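# Push or carry the crate into the yellow bay

## Task

Get the crate into the yellow-taped bay so that it stands upright, lies wholly within the tape without touching or crossing it, and still holds every piece of paper. Nothing else in the room may be disturbed. The robot must not tip over or be left leaning, and the crate must stay in place without the robot holding it.

## Robot and tools

Robot: a Hello Robot Stretch 3. It has one arm, which is telescopic and reaches out to the robot's right side. It has a two-wheeled base (0.33 m long, 0.34 m wide) that can drive straight or turn on the spot but cannot go sideways. A lift carries the arm up and down a mast, and a wrist has yaw, pitch and roll plus a gripper. To move the gripper forward or back you drive the base. Turns pivot about the midpoint of the drive wheels, 0.05 m behind the front edge. With the arm retracted and the wrist folded, a turn sweeps a radius of 0.28 m. An unfolded, level gripper reaches beyond that.

Frames: the base frame has its origin on the floor between the drive wheels, with x forward, y left and z up. Odometry is that frame as it was at scene start. Heading is positive to the left, from -3.142 to 3.142. hand_pose is given in the base frame, at the point where the closed fingertips meet.

execute_actions takes actions, a list run in order. An empty list only reports the state and images. Each action has robot and/or steps (1 to 450 control steps at 30 per second) and an optional until. steps alone just waits. robot is one of three things: a single command; a list of up to 8 commands and {"pause_s": s} waits (s at most 15), run one after another; or {"stop": true}, which brakes everything and clears the queue. A command may hold:
- base: exactly one of translate_m (metres, a relative straight drive from where the base is when the command starts; forward positive; |value| at most 1) or rotate_rad (radians, a relative turn on the spot; left/counter-clockwise positive; |value| at most 3.2).
- joints: absolute goals by name. lift_m is 0 to 1.1 (arm height). arm_m is 0 to 0.52 (extension). wrist_yaw_rad is -1.345 to 4.42 (0 points along the arm; positive swings toward the front; 3.0 is folded over the base). wrist_pitch_rad is -1.57 to 0.451 (negative points the fingertips down). wrist_roll_rad is -2.911 to 2.911. gripper_m is -0.089 to 0.179 (larger is wider; the real gap is about 0.007 to 0.025 smaller). head_pan_rad is -3.953 to 1.73 (-1.57 looks along the arm; positive is left). head_tilt_rad is -1.53 to 0.419 (negative is down). Any joint you leave out keeps its previous goal.
- contact_limits: {"arm_m": effort %, 1 to 100}. It sets how hard the arm may push before it halts. Lower is gentler, and it applies until arm_m's next command.
Motions start together and keep going after the call ends. A new command overrides a running one at once and discards the rest of an older queue. Any bad value rejects the whole call.

until: {"robot": {"status": "ended"}} ends the action once nothing is moving and no queue is running. You can also compare fields, e.g. {"lift_m": [">", 0.3]} or {"base_status": ["!=", "moving"]}. Operators are =, !=, <, <=, >, >=. Numbers are compared as printed. {"any": {"status": "ended"}} fires when any one motion ends.

zoom_image: camera (head_camera, nav_camera or wrist_camera) and region [x0, y0, x1, y1] in pixels of that camera's latest image, origin at top-left, at most 504x504. Image sizes are 896x504 for the head, 672x504 for nav (fisheye) and 644x364 for the wrist.

finished_scene: scene, the current scene's number. Call it only after every motion has ended; it cannot be undone.

Result lines:
- base_status and joint_status: moving, done, off_target (came to rest short of the goal and may still be pushing), contact_stop (the lift or arm met resistance and went slack), time_out, stopped, not_commanded, torque_fault (a wrist servo went limp for 10 s). The base bracket shows distance travelled by the wheels against the goal.
- joint_goals and measured_speeds.
- refusals, queue (idle/running/done/dropped/stopped) and queue_left.
- "refused:", "dropped:" and "replaced:" lines explain problems, counting from 0.
- robot.on_its_own: a goal the robot changed itself, slack or off joints, a load on a motor, or a tilt of the base.
- lidar_m: 12 distances in 30-degree sectors. Sector 1 is ahead, then counter-clockwise: 4 is left, 7 behind, 10 right. The plane is 0.17 m high, and "-" means nothing seen.
- wrist_depth_mm and head_depth_mm: 7x7 grids of median depth.
- motor_effort (%), with the peak in brackets.
- base_tilt in degrees: forward and right are positive.
- base_odometry, plus turned_by_wheels and turned_by_imu.

Speed: the base is fast (0.30 m/s) only when lift_m is below 0.30, arm_m below 0.03 and wrist_yaw_rad above 2.54. Otherwise it is held to 0.10 m/s.

Gripper: to grip, command a value smaller than the object's width. To let go, open at least 0.02 beyond the touch point. The reading does not confirm a grasp.

Safety:
- Fold or unfold the wrist only with lift_m between 0.32 and 0.95, wrist_pitch_rad -0.4 and roll near 0. Once folded, the lift may go down to 0.25.
- With yaw below -0.4, keep pitch at -0.5 or lower.
- Pushing on a rigid object with the gripper above about 0.45 m can tip the robot. So can pushing again after a contact_stop, or driving while hooked on something fixed.
- If the robot tilts, reverse the last move in small steps, pull the gripper free, and lower lift_m to about 0.2.
- Move the crate gently so the paper stays in and the crate stays upright. Do not bump other objects. Finish with the gripper released and clear of the crate, fully inside the tape. Loose objects may occasionally be nudged by outside disturbances.

Each tool is called as name(argument=value, ...), one argument or row to a line, values as JSON.

## Session

execute_actions(
  actions=[],
)

Scene clock: 0.00 s.
robot.base_odometry: x=+0.000 y=+0.000 heading=+0.000 (m, m, rad; robot's odometry frame)
robot.turned_by_wheels: +0.000 (rad since the last result)
robot.turned_by_imu: +0.000 (rad since the last result)
robot.base_tilt: forward=+0.0 right=+1.1 (deg)
robot.lidar_m: 2.48 2.48 2.17 1.60 1.82 1.95 1.25 1.68 1.49 1.91 1.91 1.43
robot.head_depth_mm: 2250 3133 3298 3304 3339 3109 2196 / 2254 3308 3355 3407 3439 3156 2190 / 2246 3194 3229 3324 3351 3171 2199 / 2136 3103 3190 3175 2543 2599 2183 / 2035 3003 3093 3079 2468 2509 2200 / 2028 2940 2983 2999 2421 2441 2207 / 2022 2863 2904 2919 2349 2363 2229
robot.base_status: not_commanded
robot.joint_positions: lift_m=+0.358 arm_m=-0.001 wrist_yaw_rad=+3.089 wrist_pitch_rad=-0.464 wrist_roll_rad=+0.017 gripper_m=+0.037 head_pan_rad=-0.012 head_tilt_rad=-0.004
robot.joint_goals: lift_m=+0.358 arm_m=-0.001 wrist_yaw_rad=+3.089 wrist_pitch_rad=-0.464 wrist_roll_rad=+0.017 gripper_m=+0.037 head_pan_rad=-0.012 head_tilt_rad=-0.004
robot.joint_status: lift_m=not_commanded arm_m=not_commanded wrist_yaw_rad=not_commanded wrist_pitch_rad=not_commanded wrist_roll_rad=not_commanded gripper_m=not_commanded head_pan_rad=not_commanded head_tilt_rad=not_commanded
robot.measured_speeds: translate_m=+0.000 rotate_rad=+0.000 lift_m=+0.000 arm_m=+0.000 wrist_yaw_rad=+0.000 wrist_pitch_rad=+0.000 wrist_roll_rad=+0.000 head_pan_rad=+0.000 head_tilt_rad=+0.000
robot: refusals=0 queue=idle queue_left=0
robot.motor_effort: left_wheel=+0 right_wheel=+0 lift_m=+19 arm_m=+1 wrist_yaw_rad=+0 wrist_pitch_rad=+7 wrist_roll_rad=+1 gripper_m=-1 head_pan_rad=+0 head_tilt_rad=+1 (%)
robot.hand_pose: x=-0.0097 y=+0.0740 z=+0.3605 quat_wxyz=(+0.182, +0.698, +0.143, +0.678) (m; robot's base frame)
robot.wrist_depth_mm: - - - - - - - / - - - - - - - / 880 864 909 898 925 931 961 / 730 743 742 764 761 779 803 / 614 622 - 649 650 655 647 / 546 551 - 557 567 573 580 / 484 - - - 487 504 500
pictures: head_camera (sideways: a quarter turn clockwise sets it upright), nav_camera (sideways: a quarter turn counterclockwise sets it upright), wrist_camera
Images, in order (width x height): head_camera 896x504, nav_camera 672x504, wrist_camera 644x364.

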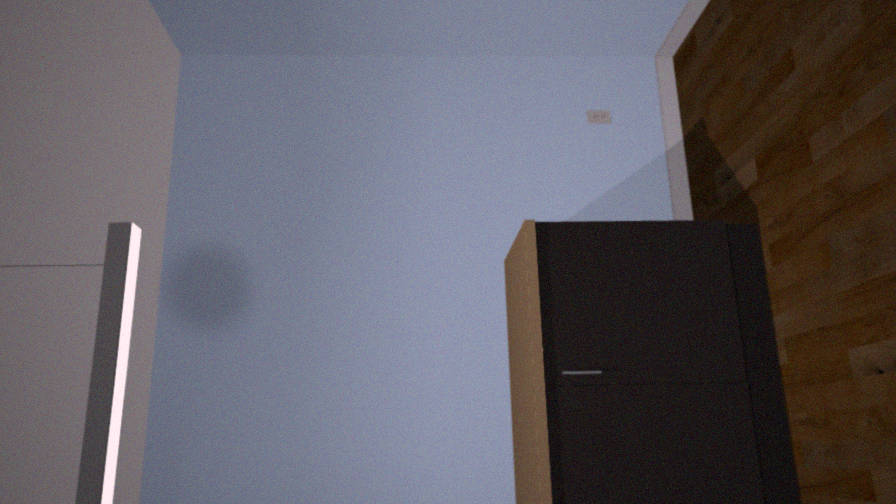

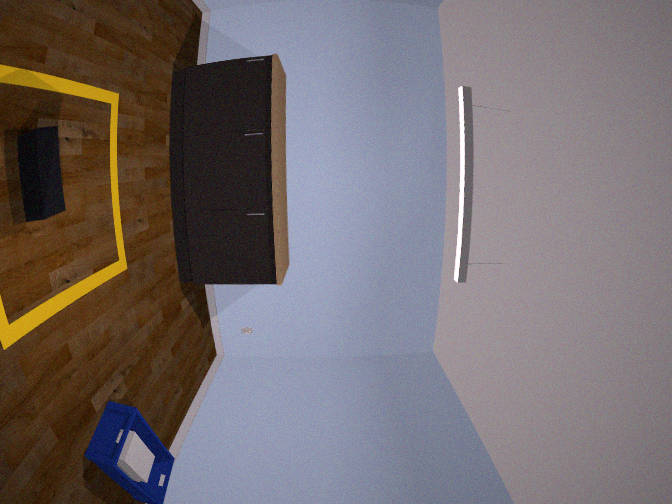

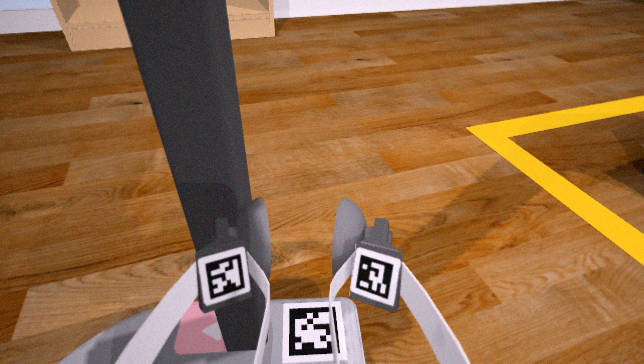

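execute_actions(
  actions=[
    {"robot":{"joints":{"head_tilt_rad":-0.9,"head_pan_rad":-0.3}},"steps":60},
  ],
)

Scene clock: 5.87 s.
robot.base_odometry: x=+0.000 y=+0.000 heading=+0.000 (m, m, rad; robot's odometry frame)
robot.turned_by_wheels: +0.000 (rad since the last result)
robot.turned_by_imu: -0.001 (rad since the last result)
robot.base_tilt: forward=+0.0 right=+1.0 (deg)
robot.lidar_m: 2.47 2.47 2.17 1.59 1.83 1.96 1.25 1.68 1.50 1.91 1.91 1.43
robot.head_depth_mm: 2303 1920 1733 1597 1397 1255 1134 / 2526 1942 1794 1593 1404 1251 1136 / 2701 2192 1842 1596 1403 1255 1132 / 2669 2189 1838 1589 1402 1256 1134 / 2696 2190 1851 1600 1404 1254 1133 / 2686 2201 1843 1596 1400 1254 1135 / 2412 2206 1850 1590 1407 1258 1132
robot.base_status: not_commanded
robot.joint_positions: lift_m=+0.358 arm_m=-0.001 wrist_yaw_rad=+3.089 wrist_pitch_rad=-0.464 wrist_roll_rad=+0.017 gripper_m=+0.037 head_pan_rad=-0.293 head_tilt_rad=-0.888
robot.joint_goals: lift_m=+0.358 arm_m=-0.001 wrist_yaw_rad=+3.089 wrist_pitch_rad=-0.464 wrist_roll_rad=+0.017 gripper_m=+0.037 head_pan_rad=-0.300 head_tilt_rad=-0.900
robot.joint_status: lift_m=not_commanded arm_m=not_commanded wrist_yaw_rad=not_commanded wrist_pitch_rad=not_commanded wrist_roll_rad=not_commanded gripper_m=not_commanded head_pan_rad=done head_tilt_rad=done
robot.measured_speeds: translate_m=+0.000 rotate_rad=+0.000 lift_m=+0.000 arm_m=+0.000 wrist_yaw_rad=+0.000 wrist_pitch_rad=+0.000 wrist_roll_rad=+0.000 head_pan_rad=+0.000 head_tilt_rad=+0.000
robot: refusals=0 queue=done queue_left=0
robot.motor_effort: left_wheel=+0(0) right_wheel=+0(0) lift_m=+19(19) arm_m=+1(0) wrist_yaw_rad=+0(0) wrist_pitch_rad=+7(6) wrist_roll_rad=+1(0) gripper_m=+1(1) head_pan_rad=-4(24) head_tilt_rad=-4(30) (%)
robot.hand_pose: x=-0.0097 y=+0.0740 z=+0.3605 quat_wxyz=(+0.182, +0.698, +0.143, +0.678) (m; robot's base frame)
robot.wrist_depth_mm: - - - - - - - / - - - - - - - / 875 910 900 900 913 932 979 / 716 729 755 744 759 779 773 / 617 622 - 642 645 658 670 / 539 537 - 546 563 570 574 / 473 - - - 491 502 501
pictures: head_camera (sideways: a quarter turn clockwise sets it upright), nav_camera (sideways: a quarter turn counterclockwise sets it upright), wrist_camera
Images, in order (width x height): head_camera 896x504, nav_camera 672x504, wrist_camera 644x364.

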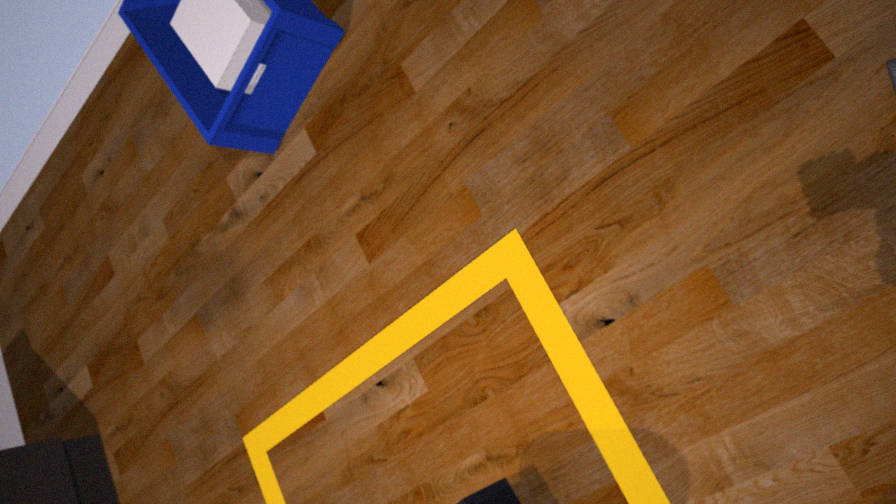

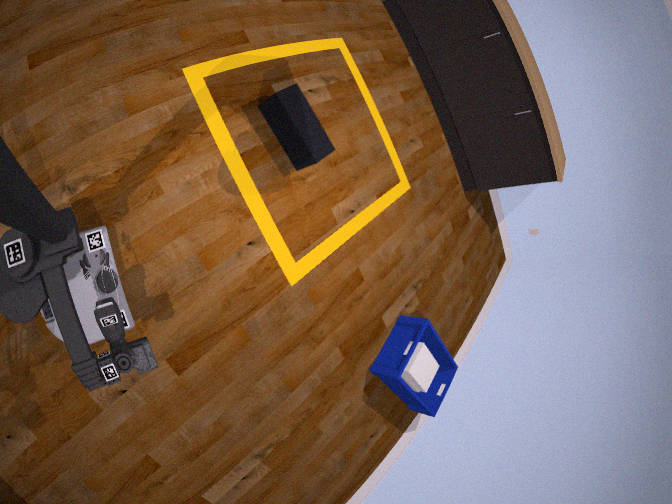

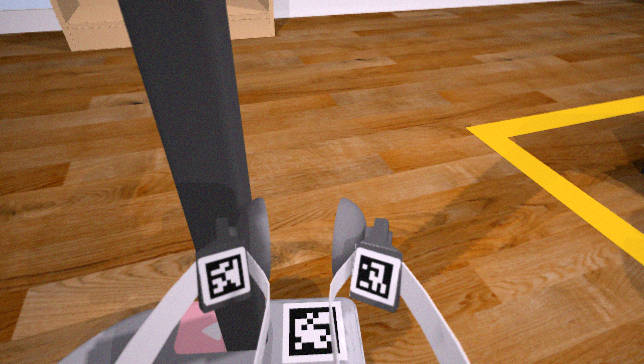

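execute_actions(
  actions=[
    {"robot":[{"joints":{"lift_m":0.28}},{"base":{"rotate_rad":-0.45}},{"base":{"translate_m":0.9}},{"base":{"rotate_rad":0.6}},{"base":{"translate_m":0.85}},{"base":{"rotate_rad":-1.72}},{"joints":{"head_pan_rad":-0.2,"head_tilt_rad":-1.2}}],"steps":450,"until":{"robot":{"status":"ended"}}},
    {"steps":300,"until":{"robot":{"status":"ended"}}},
  ],
)

Scene clock: 44.80 s.
robot.base_odometry: x=+1.651 y=-0.264 heading=-1.570 (m, m, rad; robot's odometry frame)
robot.turned_by_wheels: -1.570 (rad since the last result)
robot.turned_by_imu: -1.563 (rad since the last result)
robot.base_tilt: forward=+0.0 right=+1.1 (deg)
robot.lidar_m: 0.63 1.23 1.43 0.95 0.95 1.12 2.56 2.55 2.94 2.91 2.35 0.51
robot.head_depth_mm: 1673 1554 1402 1350 1265 1197 1127 / 1637 1398 1398 1347 1263 1204 1113 / 1582 1360 1296 1324 1268 - - / 1448 1355 1300 1351 1260 1210 - / 1453 1387 1430 1347 1269 1213 - / 1387 1516 1445 1345 1265 1192 - / 1323 1516 1443 1344 1265 1191 1130
robot.base_status: done (rotate_rad -1.7199 of -1.7200)
robot.joint_positions: lift_m=+0.280 arm_m=-0.001 wrist_yaw_rad=+3.089 wrist_pitch_rad=-0.465 wrist_roll_rad=+0.017 gripper_m=+0.037 head_pan_rad=-0.207 head_tilt_rad=-1.185
robot.joint_goals: lift_m=+0.280 arm_m=-0.001 wrist_yaw_rad=+3.089 wrist_pitch_rad=-0.465 wrist_roll_rad=+0.017 gripper_m=+0.037 head_pan_rad=-0.200 head_tilt_rad=-1.200
robot.joint_status: lift_m=done arm_m=not_commanded wrist_yaw_rad=not_commanded wrist_pitch_rad=not_commanded wrist_roll_rad=not_commanded gripper_m=not_commanded head_pan_rad=done head_tilt_rad=done
robot.measured_speeds: translate_m=+0.000 rotate_rad=+0.000 lift_m=+0.000 arm_m=+0.000 wrist_yaw_rad=+0.000 wrist_pitch_rad=+0.000 wrist_roll_rad=+0.000 head_pan_rad=+0.000 head_tilt_rad=+0.000
robot: refusals=0 queue=done queue_left=0
robot.motor_effort: left_wheel=+1(8) right_wheel=-2(6) lift_m=+16(14) arm_m=+0(0) wrist_yaw_rad=+0(0) wrist_pitch_rad=+7(7) wrist_roll_rad=+1(1) gripper_m=+0(0) head_pan_rad=+3(14) head_tilt_rad=-5(21) (%)
robot.hand_pose: x=-0.0097 y=+0.0739 z=+0.2825 quat_wxyz=(+0.183, +0.698, +0.143, +0.678) (m; robot's base frame)
robot.wrist_depth_mm: 784 804 950 - - - - / 865 901 - - - - - / 734 725 773 779 782 799 820 / 607 603 635 642 633 649 676 / 528 518 - 556 541 555 554 / 473 - - - 476 476 476 / - - - - 410 422 421
pictures: head_camera (sideways: a quarter turn clockwise sets it upright), nav_camera (sideways: a quarter turn counterclockwise sets it upright), wrist_camera
Images, in order (width x height): head_camera 896x504, nav_camera 672x504, wrist_camera 644x364.

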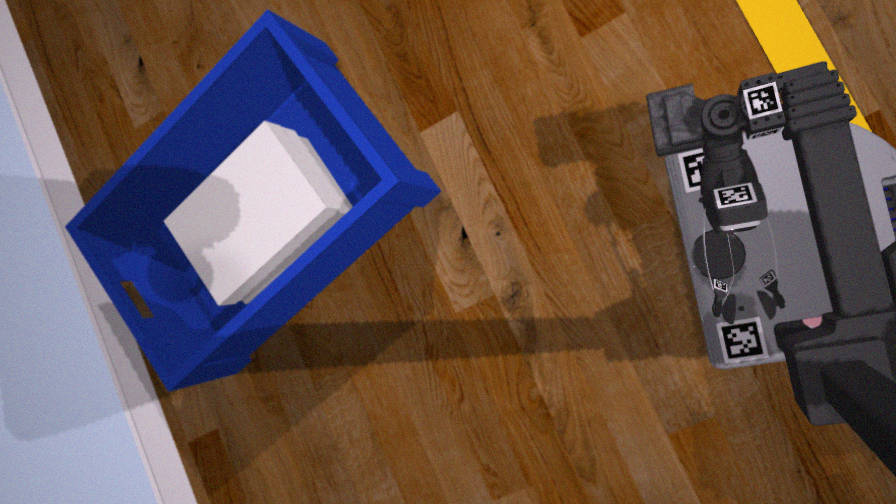

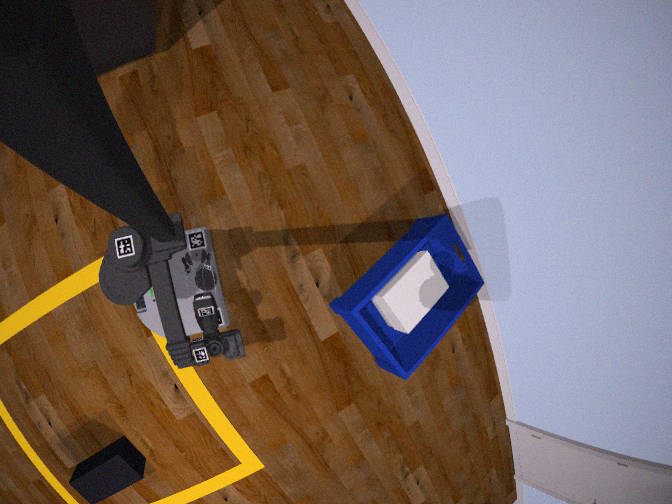

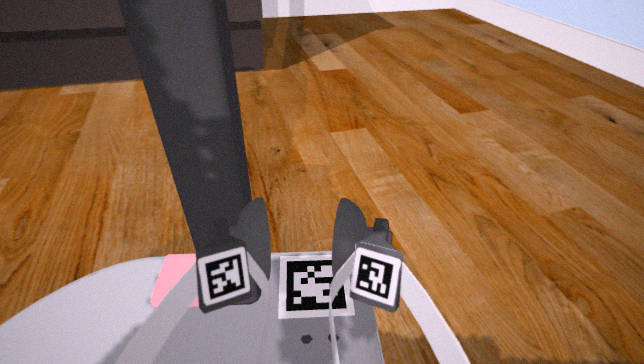

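execute_actions(
  actions=[
    {"robot":[{"base":{"rotate_rad":0.27},"joints":{"lift_m":0.6,"wrist_pitch_rad":-0.4,"wrist_roll_rad":0}},{"joints":{"wrist_yaw_rad":0,"gripper_m":0.12}},{"joints":{"wrist_pitch_rad":-1.57,"arm_m":0.25,"head_pan_rad":-0.9,"head_tilt_rad":-1.1}},{"base":{"translate_m":0.35}}],"steps":450,"until":{"robot":{"status":"ended"}}},
  ],
)

Scene clock: 75.07 s.
robot.base_odometry: x=+1.744 y=-0.602 heading=-1.300 (m, m, rad; robot's odometry frame)
robot.turned_by_wheels: +0.270 (rad since the last result)
robot.turned_by_imu: +0.267 (rad since the last result)
robot.base_tilt: forward=-0.2 right=+1.3 (deg)
robot.lidar_m: 0.88 0.91 1.27 0.97 0.98 1.38 2.90 2.86 3.07 0.33 0.35 0.42
robot.head_depth_mm: 1860 1672 1529 1402 1294 1214 - / 1814 1673 1527 1358 1278 1197 - / 1664 1681 1525 1266 1260 1223 - / 1436 1625 1378 1241 1258 1210 - / 1268 1515 1393 1254 1294 1196 1129 / 1137 1322 1434 1343 1290 1197 1119 / 1029 1182 1387 1379 1289 1197 1120
robot.base_status: done (translate_m +0.3500 of +0.3500)
robot.joint_positions: lift_m=+0.600 arm_m=+0.250 wrist_yaw_rad=+0.000 wrist_pitch_rad=-1.565 wrist_roll_rad=+0.004 gripper_m=+0.120 head_pan_rad=-0.893 head_tilt_rad=-1.100
robot.joint_goals: lift_m=+0.600 arm_m=+0.250 wrist_yaw_rad=+0.000 wrist_pitch_rad=-1.570 wrist_roll_rad=+0.000 gripper_m=+0.120 head_pan_rad=-0.900 head_tilt_rad=-1.100
robot.joint_status: lift_m=done arm_m=done wrist_yaw_rad=done wrist_pitch_rad=done wrist_roll_rad=done gripper_m=done head_pan_rad=done head_tilt_rad=done
robot.measured_speeds: translate_m=+0.000 rotate_rad=+0.000 lift_m=+0.000 arm_m=+0.000 wrist_yaw_rad=+0.000 wrist_pitch_rad=+0.000 wrist_roll_rad=+0.000 head_pan_rad=+0.000 head_tilt_rad=+0.000
robot: refusals=0 queue=done queue_left=0
robot.motor_effort: left_wheel=-2(7) right_wheel=+1(5) lift_m=+22(22) arm_m=+4(6) wrist_yaw_rad=+0(2) wrist_pitch_rad=-2(11) wrist_roll_rad=-1(1) gripper_m=+0(90) head_pan_rad=-3(38) head_tilt_rad=+0(7) (%)
robot.hand_pose: x=-0.0216 y=-0.3721 z=+0.4821 quat_wxyz=(+0.501, +0.498, -0.502, -0.500) (m; robot's base frame)
robot.wrist_depth_mm: 429 514 576 589 606 610 610 / 438 482 591 614 613 619 618 / 461 523 608 632 628 637 658 / 623 517 542 649 637 658 668 / 653 645 666 662 693 693 693 / 670 - 685 - - 699 719 / 688 695 705 - 738 733 757
pictures: head_camera (sideways: a quarter turn clockwise sets it upright), nav_camera (sideways: a quarter turn counterclockwise sets it upright), wrist_camera
Images, in order (width x height): head_camera 896x504, nav_camera 672x504, wrist_camera 644x364.

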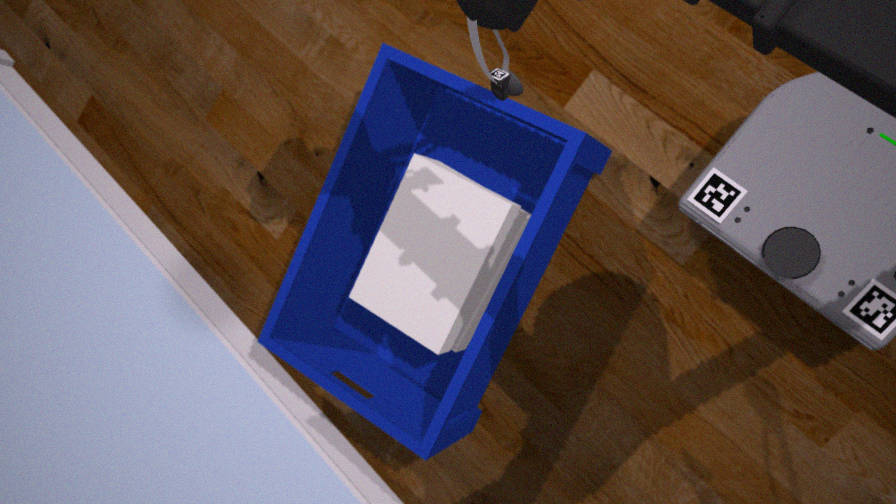

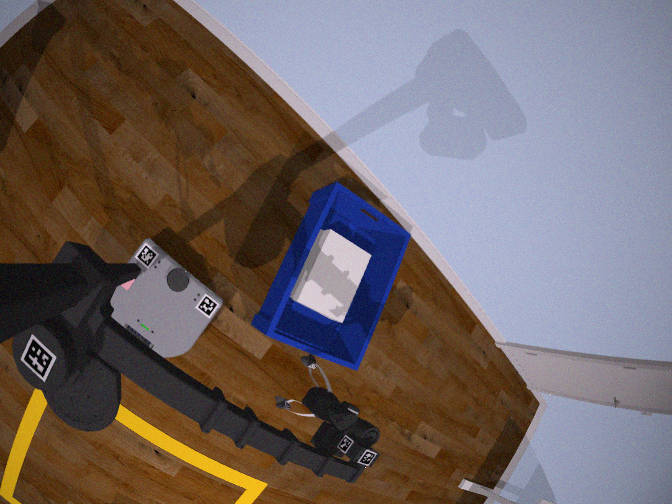

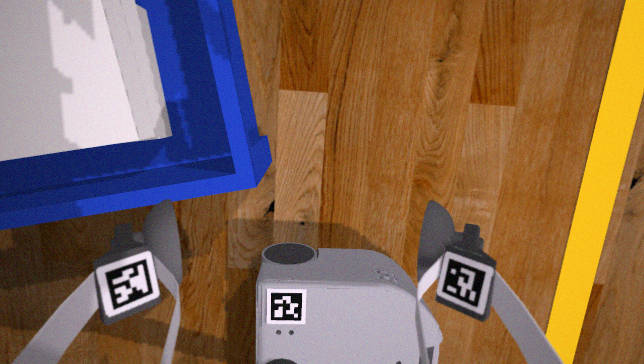

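execute_actions(
  actions=[
    {"robot":[{"base":{"translate_m":0.09},"joints":{"arm_m":0.36}},{"joints":{"lift_m":0.4}}],"steps":450,"until":{"robot":{"status":"ended"}}},
  ],
)

Scene clock: 84.67 s.
robot.base_odometry: x=+1.769 y=-0.688 heading=-1.300 (m, m, rad; robot's odometry frame)
robot.turned_by_wheels: +0.000 (rad since the last result)
robot.turned_by_imu: -0.002 (rad since the last result)
robot.base_tilt: forward=+0.0 right=+1.2 (deg)
robot.lidar_m: 0.79 0.82 1.15 1.08 0.99 1.38 2.98 2.94 3.12 0.33 0.33 0.40
robot.head_depth_mm: 1833 1677 1524 1246 1281 1225 1106 / 1739 1684 1524 1349 1277 1212 - / 1483 1652 1522 1223 1227 1221 - / 1291 1555 1431 1228 1261 1209 - / 1137 1357 1439 1373 1272 1199 1130 / 1014 1186 1400 1319 1289 1196 1120 / 918 1056 1240 1387 1291 1197 1119
robot.base_status: done (translate_m +0.0900 of +0.0900)
robot.joint_positions: lift_m=+0.400 arm_m=+0.360 wrist_yaw_rad=+0.000 wrist_pitch_rad=-1.565 wrist_roll_rad=+0.004 gripper_m=+0.120 head_pan_rad=-0.893 head_tilt_rad=-1.100
robot.joint_goals: lift_m=+0.400 arm_m=+0.360 wrist_yaw_rad=+0.000 wrist_pitch_rad=-1.570 wrist_roll_rad=+0.000 gripper_m=+0.120 head_pan_rad=-0.900 head_tilt_rad=-1.100
robot.joint_status: lift_m=done arm_m=done wrist_yaw_rad=done wrist_pitch_rad=done wrist_roll_rad=done gripper_m=done head_pan_rad=done head_tilt_rad=done
robot.measured_speeds: translate_m=+0.000 rotate_rad=+0.000 lift_m=+0.000 arm_m=+0.000 wrist_yaw_rad=+0.000 wrist_pitch_rad=+0.000 wrist_roll_rad=+0.000 head_pan_rad=+0.000 head_tilt_rad=+0.000
robot: refusals=0 queue=done queue_left=0
robot.motor_effort: left_wheel=-2(3) right_wheel=+1(5) lift_m=+16(22) arm_m=+5(7) wrist_yaw_rad=+0(0) wrist_pitch_rad=-2(2) wrist_roll_rad=-1(1) gripper_m=+1(1) head_pan_rad=-3(3) head_tilt_rad=+0(1) (%)
robot.hand_pose: x=-0.0216 y=-0.4820 z=+0.2825 quat_wxyz=(+0.500, +0.498, -0.502, -0.500) (m; robot's base frame)
robot.wrist_depth_mm: 387 392 392 403 406 415 417 / 258 353 409 419 422 430 432 / 268 342 422 427 438 446 447 / 280 315 435 451 456 451 463 / 284 289 449 457 465 472 479 / 292 - 404 400 479 489 503 / 369 333 314 313 499 518 518
pictures: head_camera (sideways: a quarter turn clockwise sets it upright), nav_camera (sideways: a quarter turn counterclockwise sets it upright), wrist_camera
Images, in order (width x height): head_camera 896x504, nav_camera 672x504, wrist_camera 644x364.

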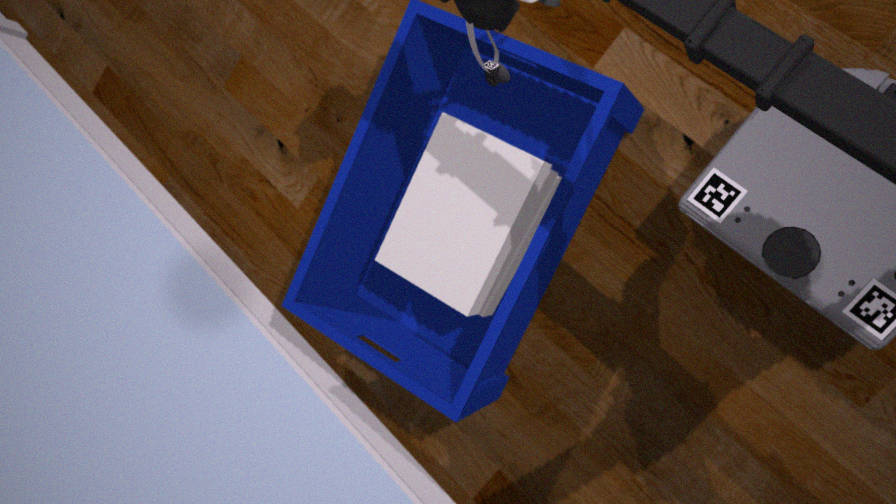

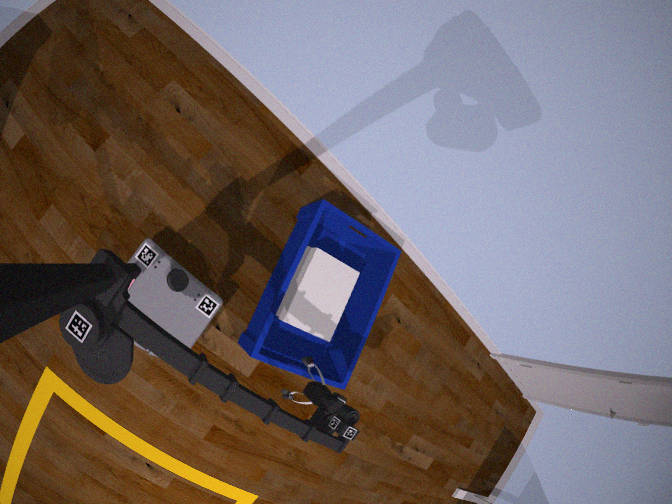

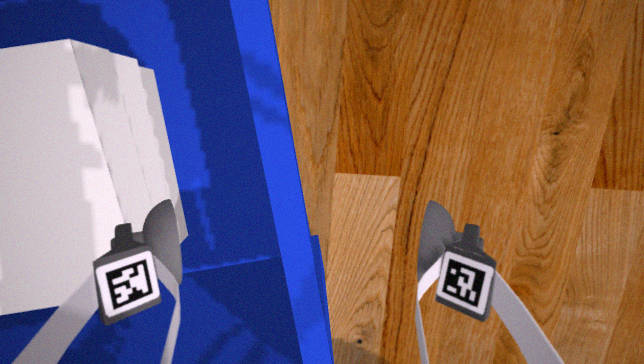

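execute_actions(
  actions=[
    {"robot":[{"joints":{"lift_m":0.33}},{"joints":{"gripper_m":-0.03}},{"pause_s":1},{"base":{"translate_m":-0.15}},{"base":{"rotate_rad":-0.4}},{"base":{"translate_m":-0.7}},{"joints":{"head_pan_rad":-1.6,"head_tilt_rad":-1.0}}],"steps":450,"until":{"robot":{"status":"ended"}}},
    {"steps":300,"until":{"robot":{"status":"ended"}}},
  ],
)

Scene clock: 110.90 s.
robot.base_odometry: x=+1.817 y=+0.150 heading=-1.697 (m, m, rad; robot's odometry frame)
robot.turned_by_wheels: -0.397 (rad since the last result)
robot.turned_by_imu: -0.215 (rad since the last result)
robot.base_tilt: forward=+0.0 right=+1.2 (deg)
robot.lidar_m: 1.59 1.60 0.91 0.83 0.83 1.01 2.19 2.19 2.30 0.32 0.34 0.41
robot.head_depth_mm: 2158 1866 1658 1323 1331 1217 1120 / 2162 1871 1653 1308 1332 1217 - / 2172 1867 1650 1420 1314 1216 - / 2166 1873 1647 1468 1296 1216 - / 2178 1870 1666 1411 1298 1202 1119 / 2162 1884 1654 1361 1182 1183 1119 / 2154 1874 1656 1376 1165 1186 1117
robot.base_status: done (translate_m -0.6999 of -0.7000)
robot.joint_positions: lift_m=+0.330 arm_m=+0.360 wrist_yaw_rad=-0.002 wrist_pitch_rad=-1.570 wrist_roll_rad=-0.017 gripper_m=-0.029 head_pan_rad=-1.593 head_tilt_rad=-1.001
robot.joint_goals: lift_m=+0.330 arm_m=+0.360 wrist_yaw_rad=+0.000 wrist_pitch_rad=-1.570 wrist_roll_rad=+0.000 gripper_m=-0.030 head_pan_rad=-1.600 head_tilt_rad=-1.000
robot.joint_status: lift_m=done arm_m=done wrist_yaw_rad=done wrist_pitch_rad=done wrist_roll_rad=done gripper_m=done head_pan_rad=done head_tilt_rad=done
robot.measured_speeds: translate_m=+0.000 rotate_rad=+0.000 lift_m=+0.000 arm_m=+0.000 wrist_yaw_rad=+0.000 wrist_pitch_rad=+0.000 wrist_roll_rad=+0.000 head_pan_rad=+0.000 head_tilt_rad=+0.000
robot: refusals=0 queue=done queue_left=0
robot.on_its_own: right_wheel is at rest, and its effort (-31) is outside its rest range (-18 to +18)
robot.motor_effort: left_wheel=+13(21) right_wheel=-31(43) lift_m=+18(16) arm_m=+4(4) wrist_yaw_rad=+3(11) wrist_pitch_rad=+1(2) wrist_roll_rad=+6(13) gripper_m=-29(100) head_pan_rad=-3(40) head_tilt_rad=+1(8) (%)
robot.hand_pose: x=-0.0216 y=-0.4807 z=+0.2125 quat_wxyz=(+0.504, +0.504, -0.496, -0.497) (m; robot's base frame)
robot.wrist_depth_mm: 268 330 138 339 343 296 208 / 235 338 143 351 354 357 358 / 228 345 148 361 368 368 376 / 226 343 362 376 380 381 386 / 221 339 157 386 395 399 400 / 229 315 164 165 409 411 412 / 298 314 294 412 421 428 433
pictures: head_camera (sideways: a quarter turn clockwise sets it upright), nav_camera (sideways: a quarter turn counterclockwise sets it upright), wrist_camera
Images, in order (width x height): head_camera 896x504, nav_camera 672x504, wrist_camera 644x364.

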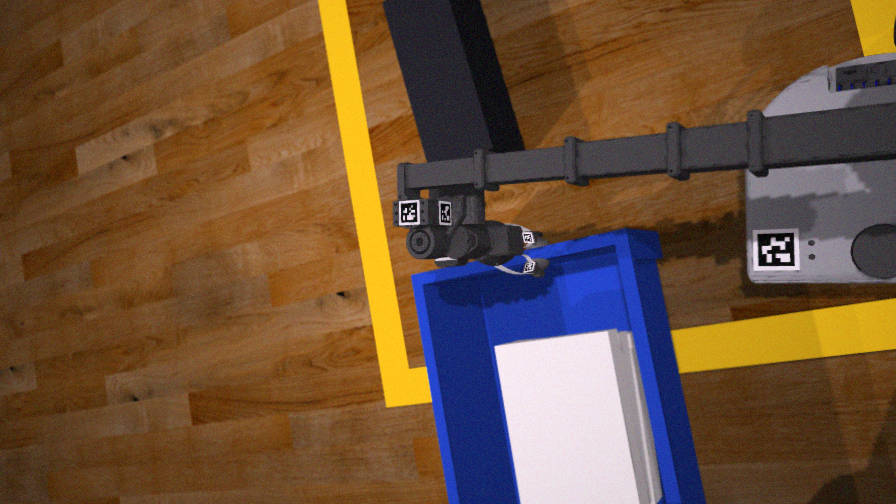

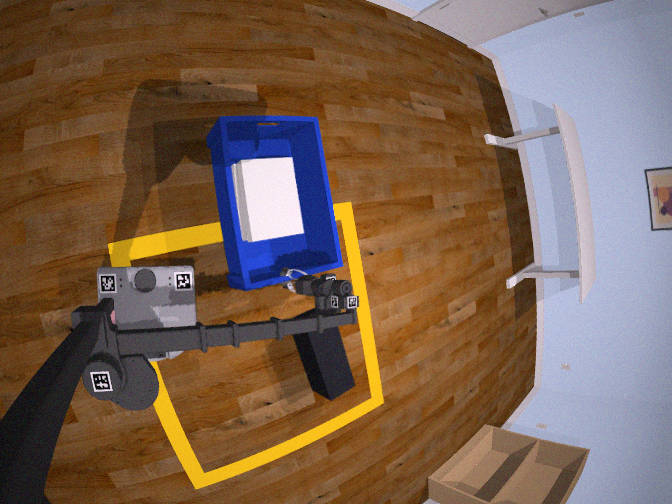

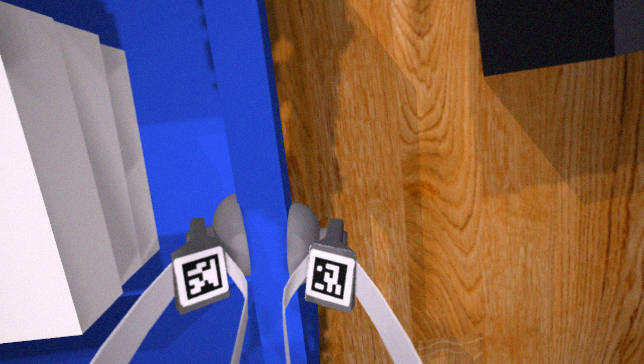

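execute_actions(
  actions=[
    {"robot":[{"joints":{"gripper_m":0.12}},{"joints":{"lift_m":0.6}},{"base":{"rotate_rad":0.5}},{"base":{"translate_m":0.32}},{"base":{"rotate_rad":-0.5}},{"base":{"translate_m":-0.28},"joints":{"arm_m":0.51}}],"steps":450,"until":{"robot":{"status":"ended"}}},
    {"steps":300,"until":{"robot":{"status":"ended"}}},
    {"robot":{"joints":{"lift_m":0.42}},"steps":200,"until":{"robot":{"status":"ended"}}},
  ],
)

Scene clock: 143.80 s.
robot.base_odometry: x=+1.969 y=+0.130 heading=-1.699 (m, m, rad; robot's odometry frame)
robot.turned_by_wheels: -0.001 (rad since the last result)
robot.turned_by_imu: -0.008 (rad since the last result)
robot.base_tilt: forward=+0.0 right=+1.2 (deg)
robot.lidar_m: 1.56 1.57 0.74 0.68 0.68 0.83 2.22 2.22 2.41 0.48 0.49 0.59
robot.head_depth_mm: 2171 1860 1645 1447 1335 1220 1122 / 2142 1862 1650 1410 1327 1231 - / 2161 1889 1604 1452 1339 1220 - / 2150 1882 1693 1430 1295 1226 - / 2155 1872 1646 1427 1279 1217 1120 / 2182 1877 1641 1290 1238 1217 1119 / 2168 1876 1655 1298 1219 1219 1120
robot.base_status: done (translate_m -0.2800 of -0.2800)
robot.joint_positions: lift_m=+0.420 arm_m=+0.510 wrist_yaw_rad=-0.001 wrist_pitch_rad=-1.566 wrist_roll_rad=-0.004 gripper_m=+0.120 head_pan_rad=-1.593 head_tilt_rad=-1.001
robot.joint_goals: lift_m=+0.420 arm_m=+0.510 wrist_yaw_rad=+0.000 wrist_pitch_rad=-1.570 wrist_roll_rad=+0.000 gripper_m=+0.120 head_pan_rad=-1.600 head_tilt_rad=-1.000
robot.joint_status: lift_m=done arm_m=done wrist_yaw_rad=done wrist_pitch_rad=done wrist_roll_rad=done gripper_m=done head_pan_rad=done head_tilt_rad=done
robot.measured_speeds: translate_m=+0.000 rotate_rad=+0.000 lift_m=+0.000 arm_m=+0.000 wrist_yaw_rad=+0.000 wrist_pitch_rad=+0.000 wrist_roll_rad=+0.000 head_pan_rad=+0.000 head_tilt_rad=+0.000
robot: refusals=0 queue=done queue_left=0
robot.motor_effort: left_wheel=+1(13) right_wheel=-2(30) lift_m=+16(23) arm_m=+4(8) wrist_yaw_rad=+1(2) wrist_pitch_rad=-1(1) wrist_roll_rad=+2(6) gripper_m=+0(90) head_pan_rad=-5(4) head_tilt_rad=+0(0) (%)
robot.hand_pose: x=-0.0216 y=-0.6318 z=+0.3026 quat_wxyz=(+0.502, +0.500, -0.500, -0.499) (m; robot's base frame)
robot.wrist_depth_mm: 408 409 410 423 422 289 285 / 276 362 421 438 431 452 453 / 284 352 442 450 454 459 473 / 297 329 458 461 470 473 480 / 304 308 471 478 490 497 505 / 313 - 394 490 511 514 531 / 346 319 303 514 524 537 534
pictures: head_camera (sideways: a quarter turn clockwise sets it upright), nav_camera (sideways: a quarter turn counterclockwise sets it upright), wrist_camera
Images, in order (width x height): head_camera 896x504, nav_camera 672x504, wrist_camera 644x364.

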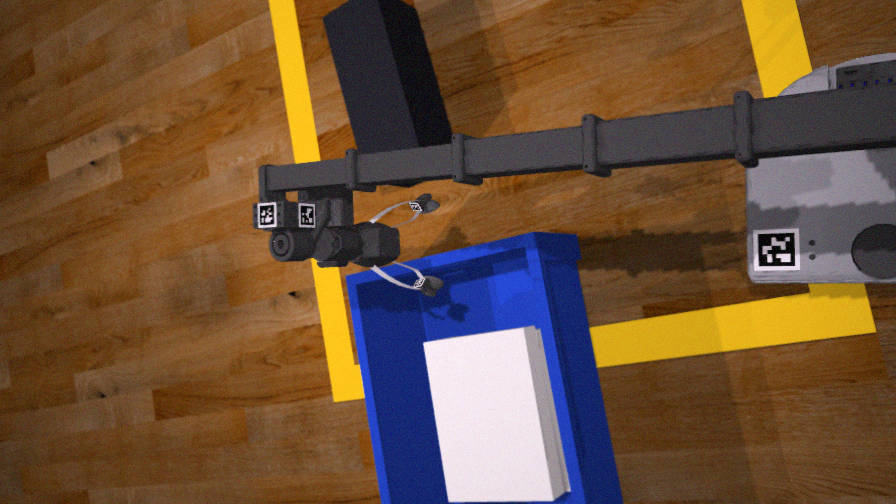

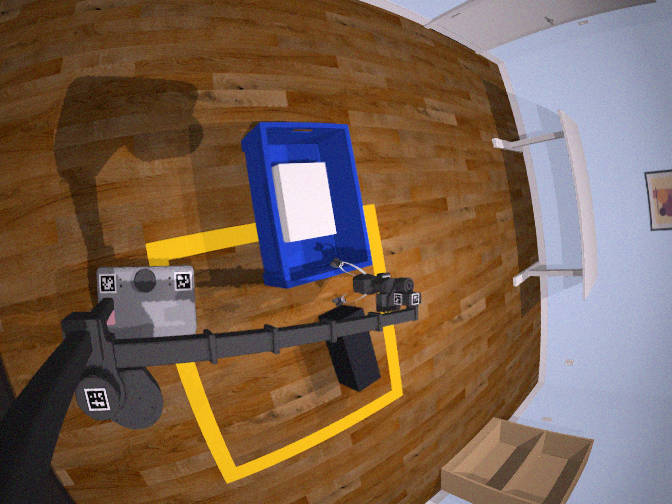

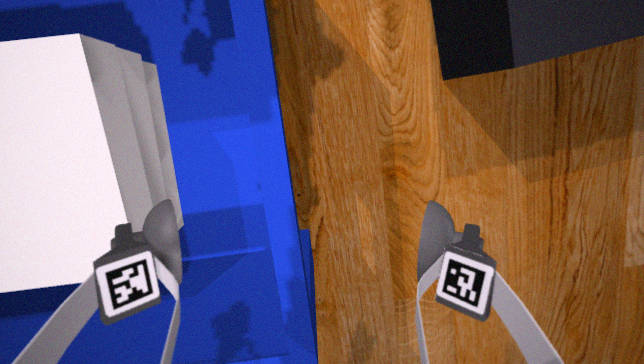

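execute_actions(
  actions=[
    {"robot":[{"joints":{"lift_m":0.33}},{"joints":{"gripper_m":-0.03}},{"pause_s":1},{"joints":{"arm_m":0.26}},{"base":{"translate_m":-0.35}}],"steps":450,"until":{"robot":{"status":"ended"}}},
  ],
)

Scene clock: 160.47 s.
robot.base_odometry: x=+2.013 y=+0.477 heading=-1.698 (m, m, rad; robot's odometry frame)
robot.turned_by_wheels: +0.001 (rad since the last result)
robot.turned_by_imu: -0.003 (rad since the last result)
robot.base_tilt: forward=+0.0 right=+1.2 (deg)
robot.lidar_m: 1.91 1.92 0.68 0.62 0.62 0.76 1.87 1.88 2.20 0.24 0.27 0.37
robot.head_depth_mm: 2167 1879 1645 1477 1336 1220 1120 / 2162 1866 1652 1487 1326 1215 - / 2153 1883 1660 1481 1313 1224 - / 2161 1881 1644 1372 1296 1194 - / 2171 1874 1653 1346 1293 1200 1123 / 2171 1884 1653 1475 1171 1187 1118 / 2158 1882 1647 1472 1169 1193 1119
robot.base_status: done (translate_m -0.3499 of -0.3500)
robot.joint_positions: lift_m=+0.330 arm_m=+0.260 wrist_yaw_rad=-0.009 wrist_pitch_rad=-1.544 wrist_roll_rad=+0.008 gripper_m=-0.029 head_pan_rad=-1.593 head_tilt_rad=-1.001
robot.joint_goals: lift_m=+0.330 arm_m=+0.260 wrist_yaw_rad=+0.000 wrist_pitch_rad=-1.570 wrist_roll_rad=+0.000 gripper_m=-0.030 head_pan_rad=-1.600 head_tilt_rad=-1.000
robot.joint_status: lift_m=done arm_m=done wrist_yaw_rad=done wrist_pitch_rad=done wrist_roll_rad=done gripper_m=done head_pan_rad=done head_tilt_rad=done
robot.measured_speeds: translate_m=+0.000 rotate_rad=+0.000 lift_m=+0.000 arm_m=+0.000 wrist_yaw_rad=+0.000 wrist_pitch_rad=+0.000 wrist_roll_rad=+0.000 head_pan_rad=+0.000 head_tilt_rad=+0.000
robot: refusals=0 queue=done queue_left=0
robot.on_its_own: right_wheel is at rest, and its effort (-27) is outside its rest range (-18 to +18)
robot.motor_effort: left_wheel=+10(19) right_wheel=-27(39) lift_m=+17(15) arm_m=-3(12) wrist_yaw_rad=+8(16) wrist_pitch_rad=-11(49) wrist_roll_rad=-2(12) gripper_m=-29(100) head_pan_rad=-2(2) head_tilt_rad=+0(0) (%)
robot.hand_pose: x=-0.0215 y=-0.3881 z=+0.2120 quat_wxyz=(+0.502, +0.489, -0.511, -0.498) (m; robot's base frame)
robot.wrist_depth_mm: 215 334 336 342 347 348 354 / 216 333 347 356 363 362 363 / 220 339 356 362 366 375 373 / 223 353 367 375 378 379 386 / 222 371 158 385 386 397 396 / 240 361 163 - 399 404 417 / 280 283 274 411 415 421 424
pictures: head_camera (sideways: a quarter turn clockwise sets it upright), nav_camera (sideways: a quarter turn counterclockwise sets it upright), wrist_camera
Images, in order (width x height): head_camera 896x504, nav_camera 672x504, wrist_camera 644x364.

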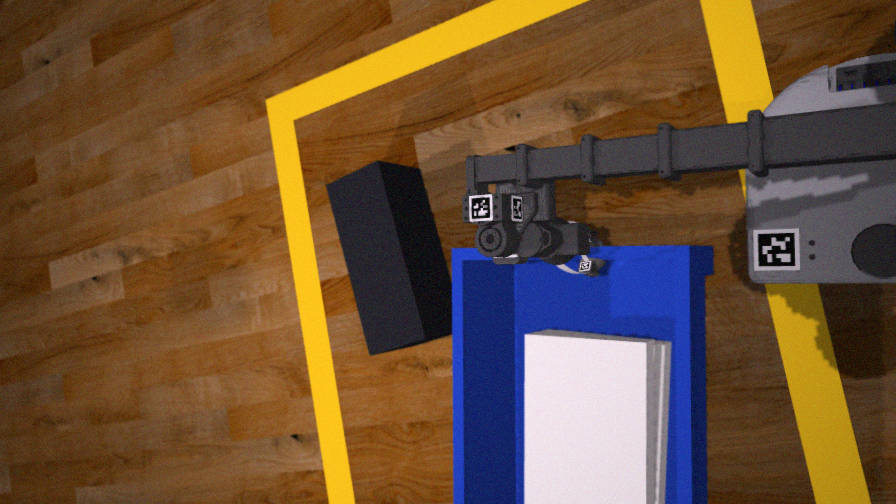

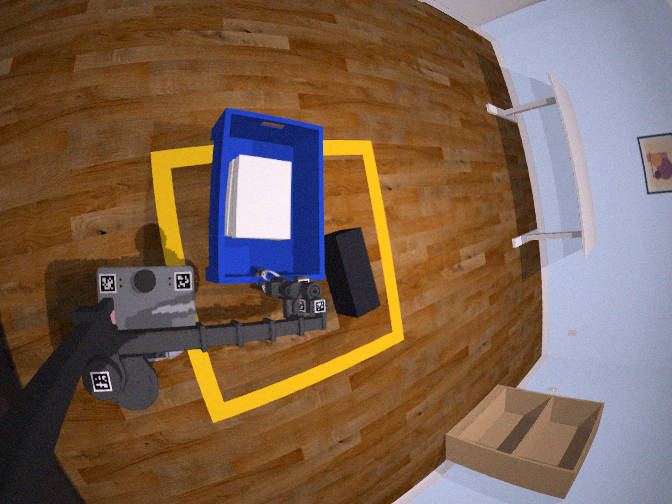

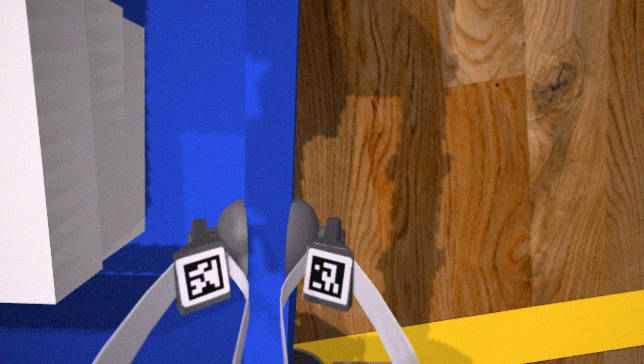

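execute_actions(
  actions=[
    {"robot":[{"joints":{"arm_m":0.23}},{"base":{"translate_m":-0.17}},{"joints":{"gripper_m":0.1}},{"joints":{"lift_m":0.6,"head_pan_rad":-1.2,"head_tilt_rad":-1.2}}],"steps":450,"until":{"robot":{"status":"ended"}}},
  ],
)

finished_scene(
  scene=1,
)

Scene clock: 174.50 s.
robot.base_odometry: x=+2.034 y=+0.646 heading=-1.699 (m, m, rad; robot's odometry frame)
robot.turned_by_wheels: -0.001 (rad since the last result)
robot.turned_by_imu: -0.005 (rad since the last result)
robot.base_tilt: forward=-0.1 right=+1.1 (deg)
robot.lidar_m: 2.07 1.02 0.65 0.59 0.59 0.72 1.71 1.71 2.07 0.21 0.23 0.32
robot.head_depth_mm: 1670 1553 - 1347 - - 1130 / 1664 1546 1344 1335 1266 - - / 1665 1547 1307 1334 1262 - - / 1673 1547 1328 1202 1254 - - / 1670 1550 1313 1187 1253 1193 1119 / 1677 1554 1343 1203 1261 1195 1124 / 1671 1548 1288 1295 1265 1187 1129
robot.base_status: done (translate_m -0.1700 of -0.1700)
robot.joint_positions: lift_m=+0.600 arm_m=+0.230 wrist_yaw_rad=-0.002 wrist_pitch_rad=-1.565 wrist_roll_rad=+0.006 gripper_m=+0.100 head_pan_rad=-1.207 head_tilt_rad=-1.185
robot.joint_goals: lift_m=+0.600 arm_m=+0.230 wrist_yaw_rad=+0.000 wrist_pitch_rad=-1.570 wrist_roll_rad=+0.000 gripper_m=+0.100 head_pan_rad=-1.200 head_tilt_rad=-1.200
robot.joint_status: lift_m=done arm_m=done wrist_yaw_rad=done wrist_pitch_rad=done wrist_roll_rad=done gripper_m=done head_pan_rad=done head_tilt_rad=done
robot.measured_speeds: translate_m=+0.000 rotate_rad=+0.000 lift_m=+0.000 arm_m=+0.000 wrist_yaw_rad=+0.000 wrist_pitch_rad=+0.000 wrist_roll_rad=+0.000 head_pan_rad=+0.000 head_tilt_rad=+0.000
robot: refusals=0 queue=done queue_left=0
robot.motor_effort: left_wheel=+2(10) right_wheel=-2(38) lift_m=+22(16) arm_m=-2(9) wrist_yaw_rad=+2(10) wrist_pitch_rad=-2(43) wrist_roll_rad=-1(6) gripper_m=+1(89) head_pan_rad=+3(28) head_tilt_rad=-6(16) (%)
robot.hand_pose: x=-0.0216 y=-0.3526 z=+0.4821 quat_wxyz=(+0.500, +0.497, -0.503, -0.501) (m; robot's base frame)
robot.wrist_depth_mm: 556 567 574 594 587 611 609 / 439 443 595 609 619 615 629 / 457 460 594 619 639 653 640 / 470 481 636 649 656 654 671 / 473 513 496 669 684 678 675 / 655 - 690 - - 722 709 / 684 705 710 - - 740 753
pictures: head_camera (sideways: a quarter turn clockwise sets it upright), nav_camera (sideways: a quarter turn counterclockwise sets it upright), wrist_camera
Images, in order (width x height): head_camera 896x504, nav_camera 672x504, wrist_camera 644x364.

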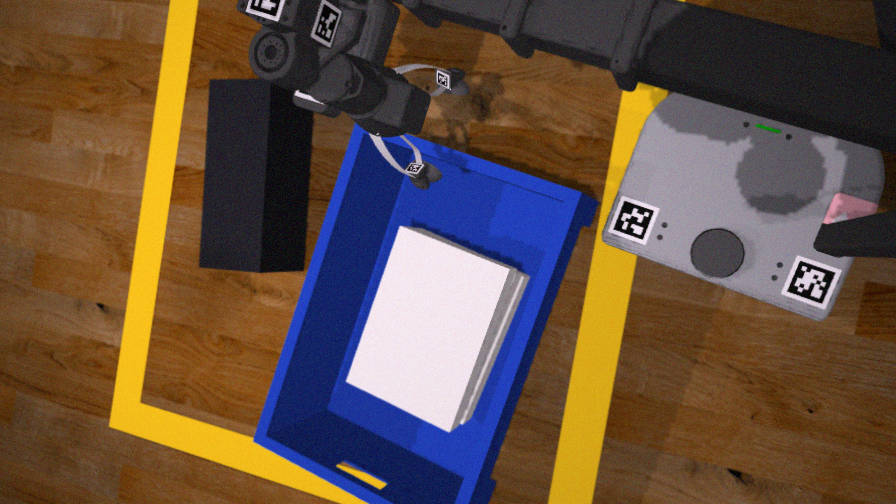

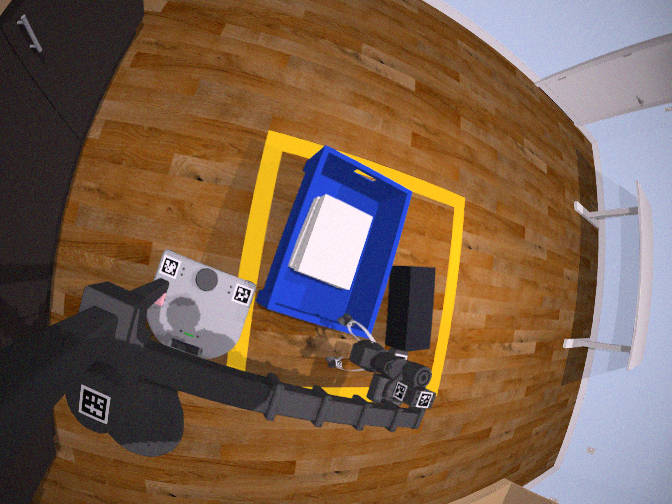

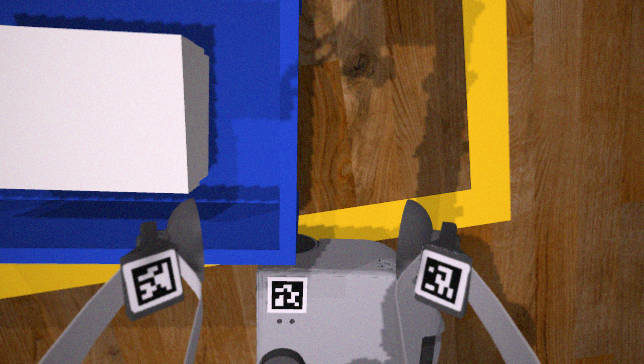

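The scene is finished: the task was done.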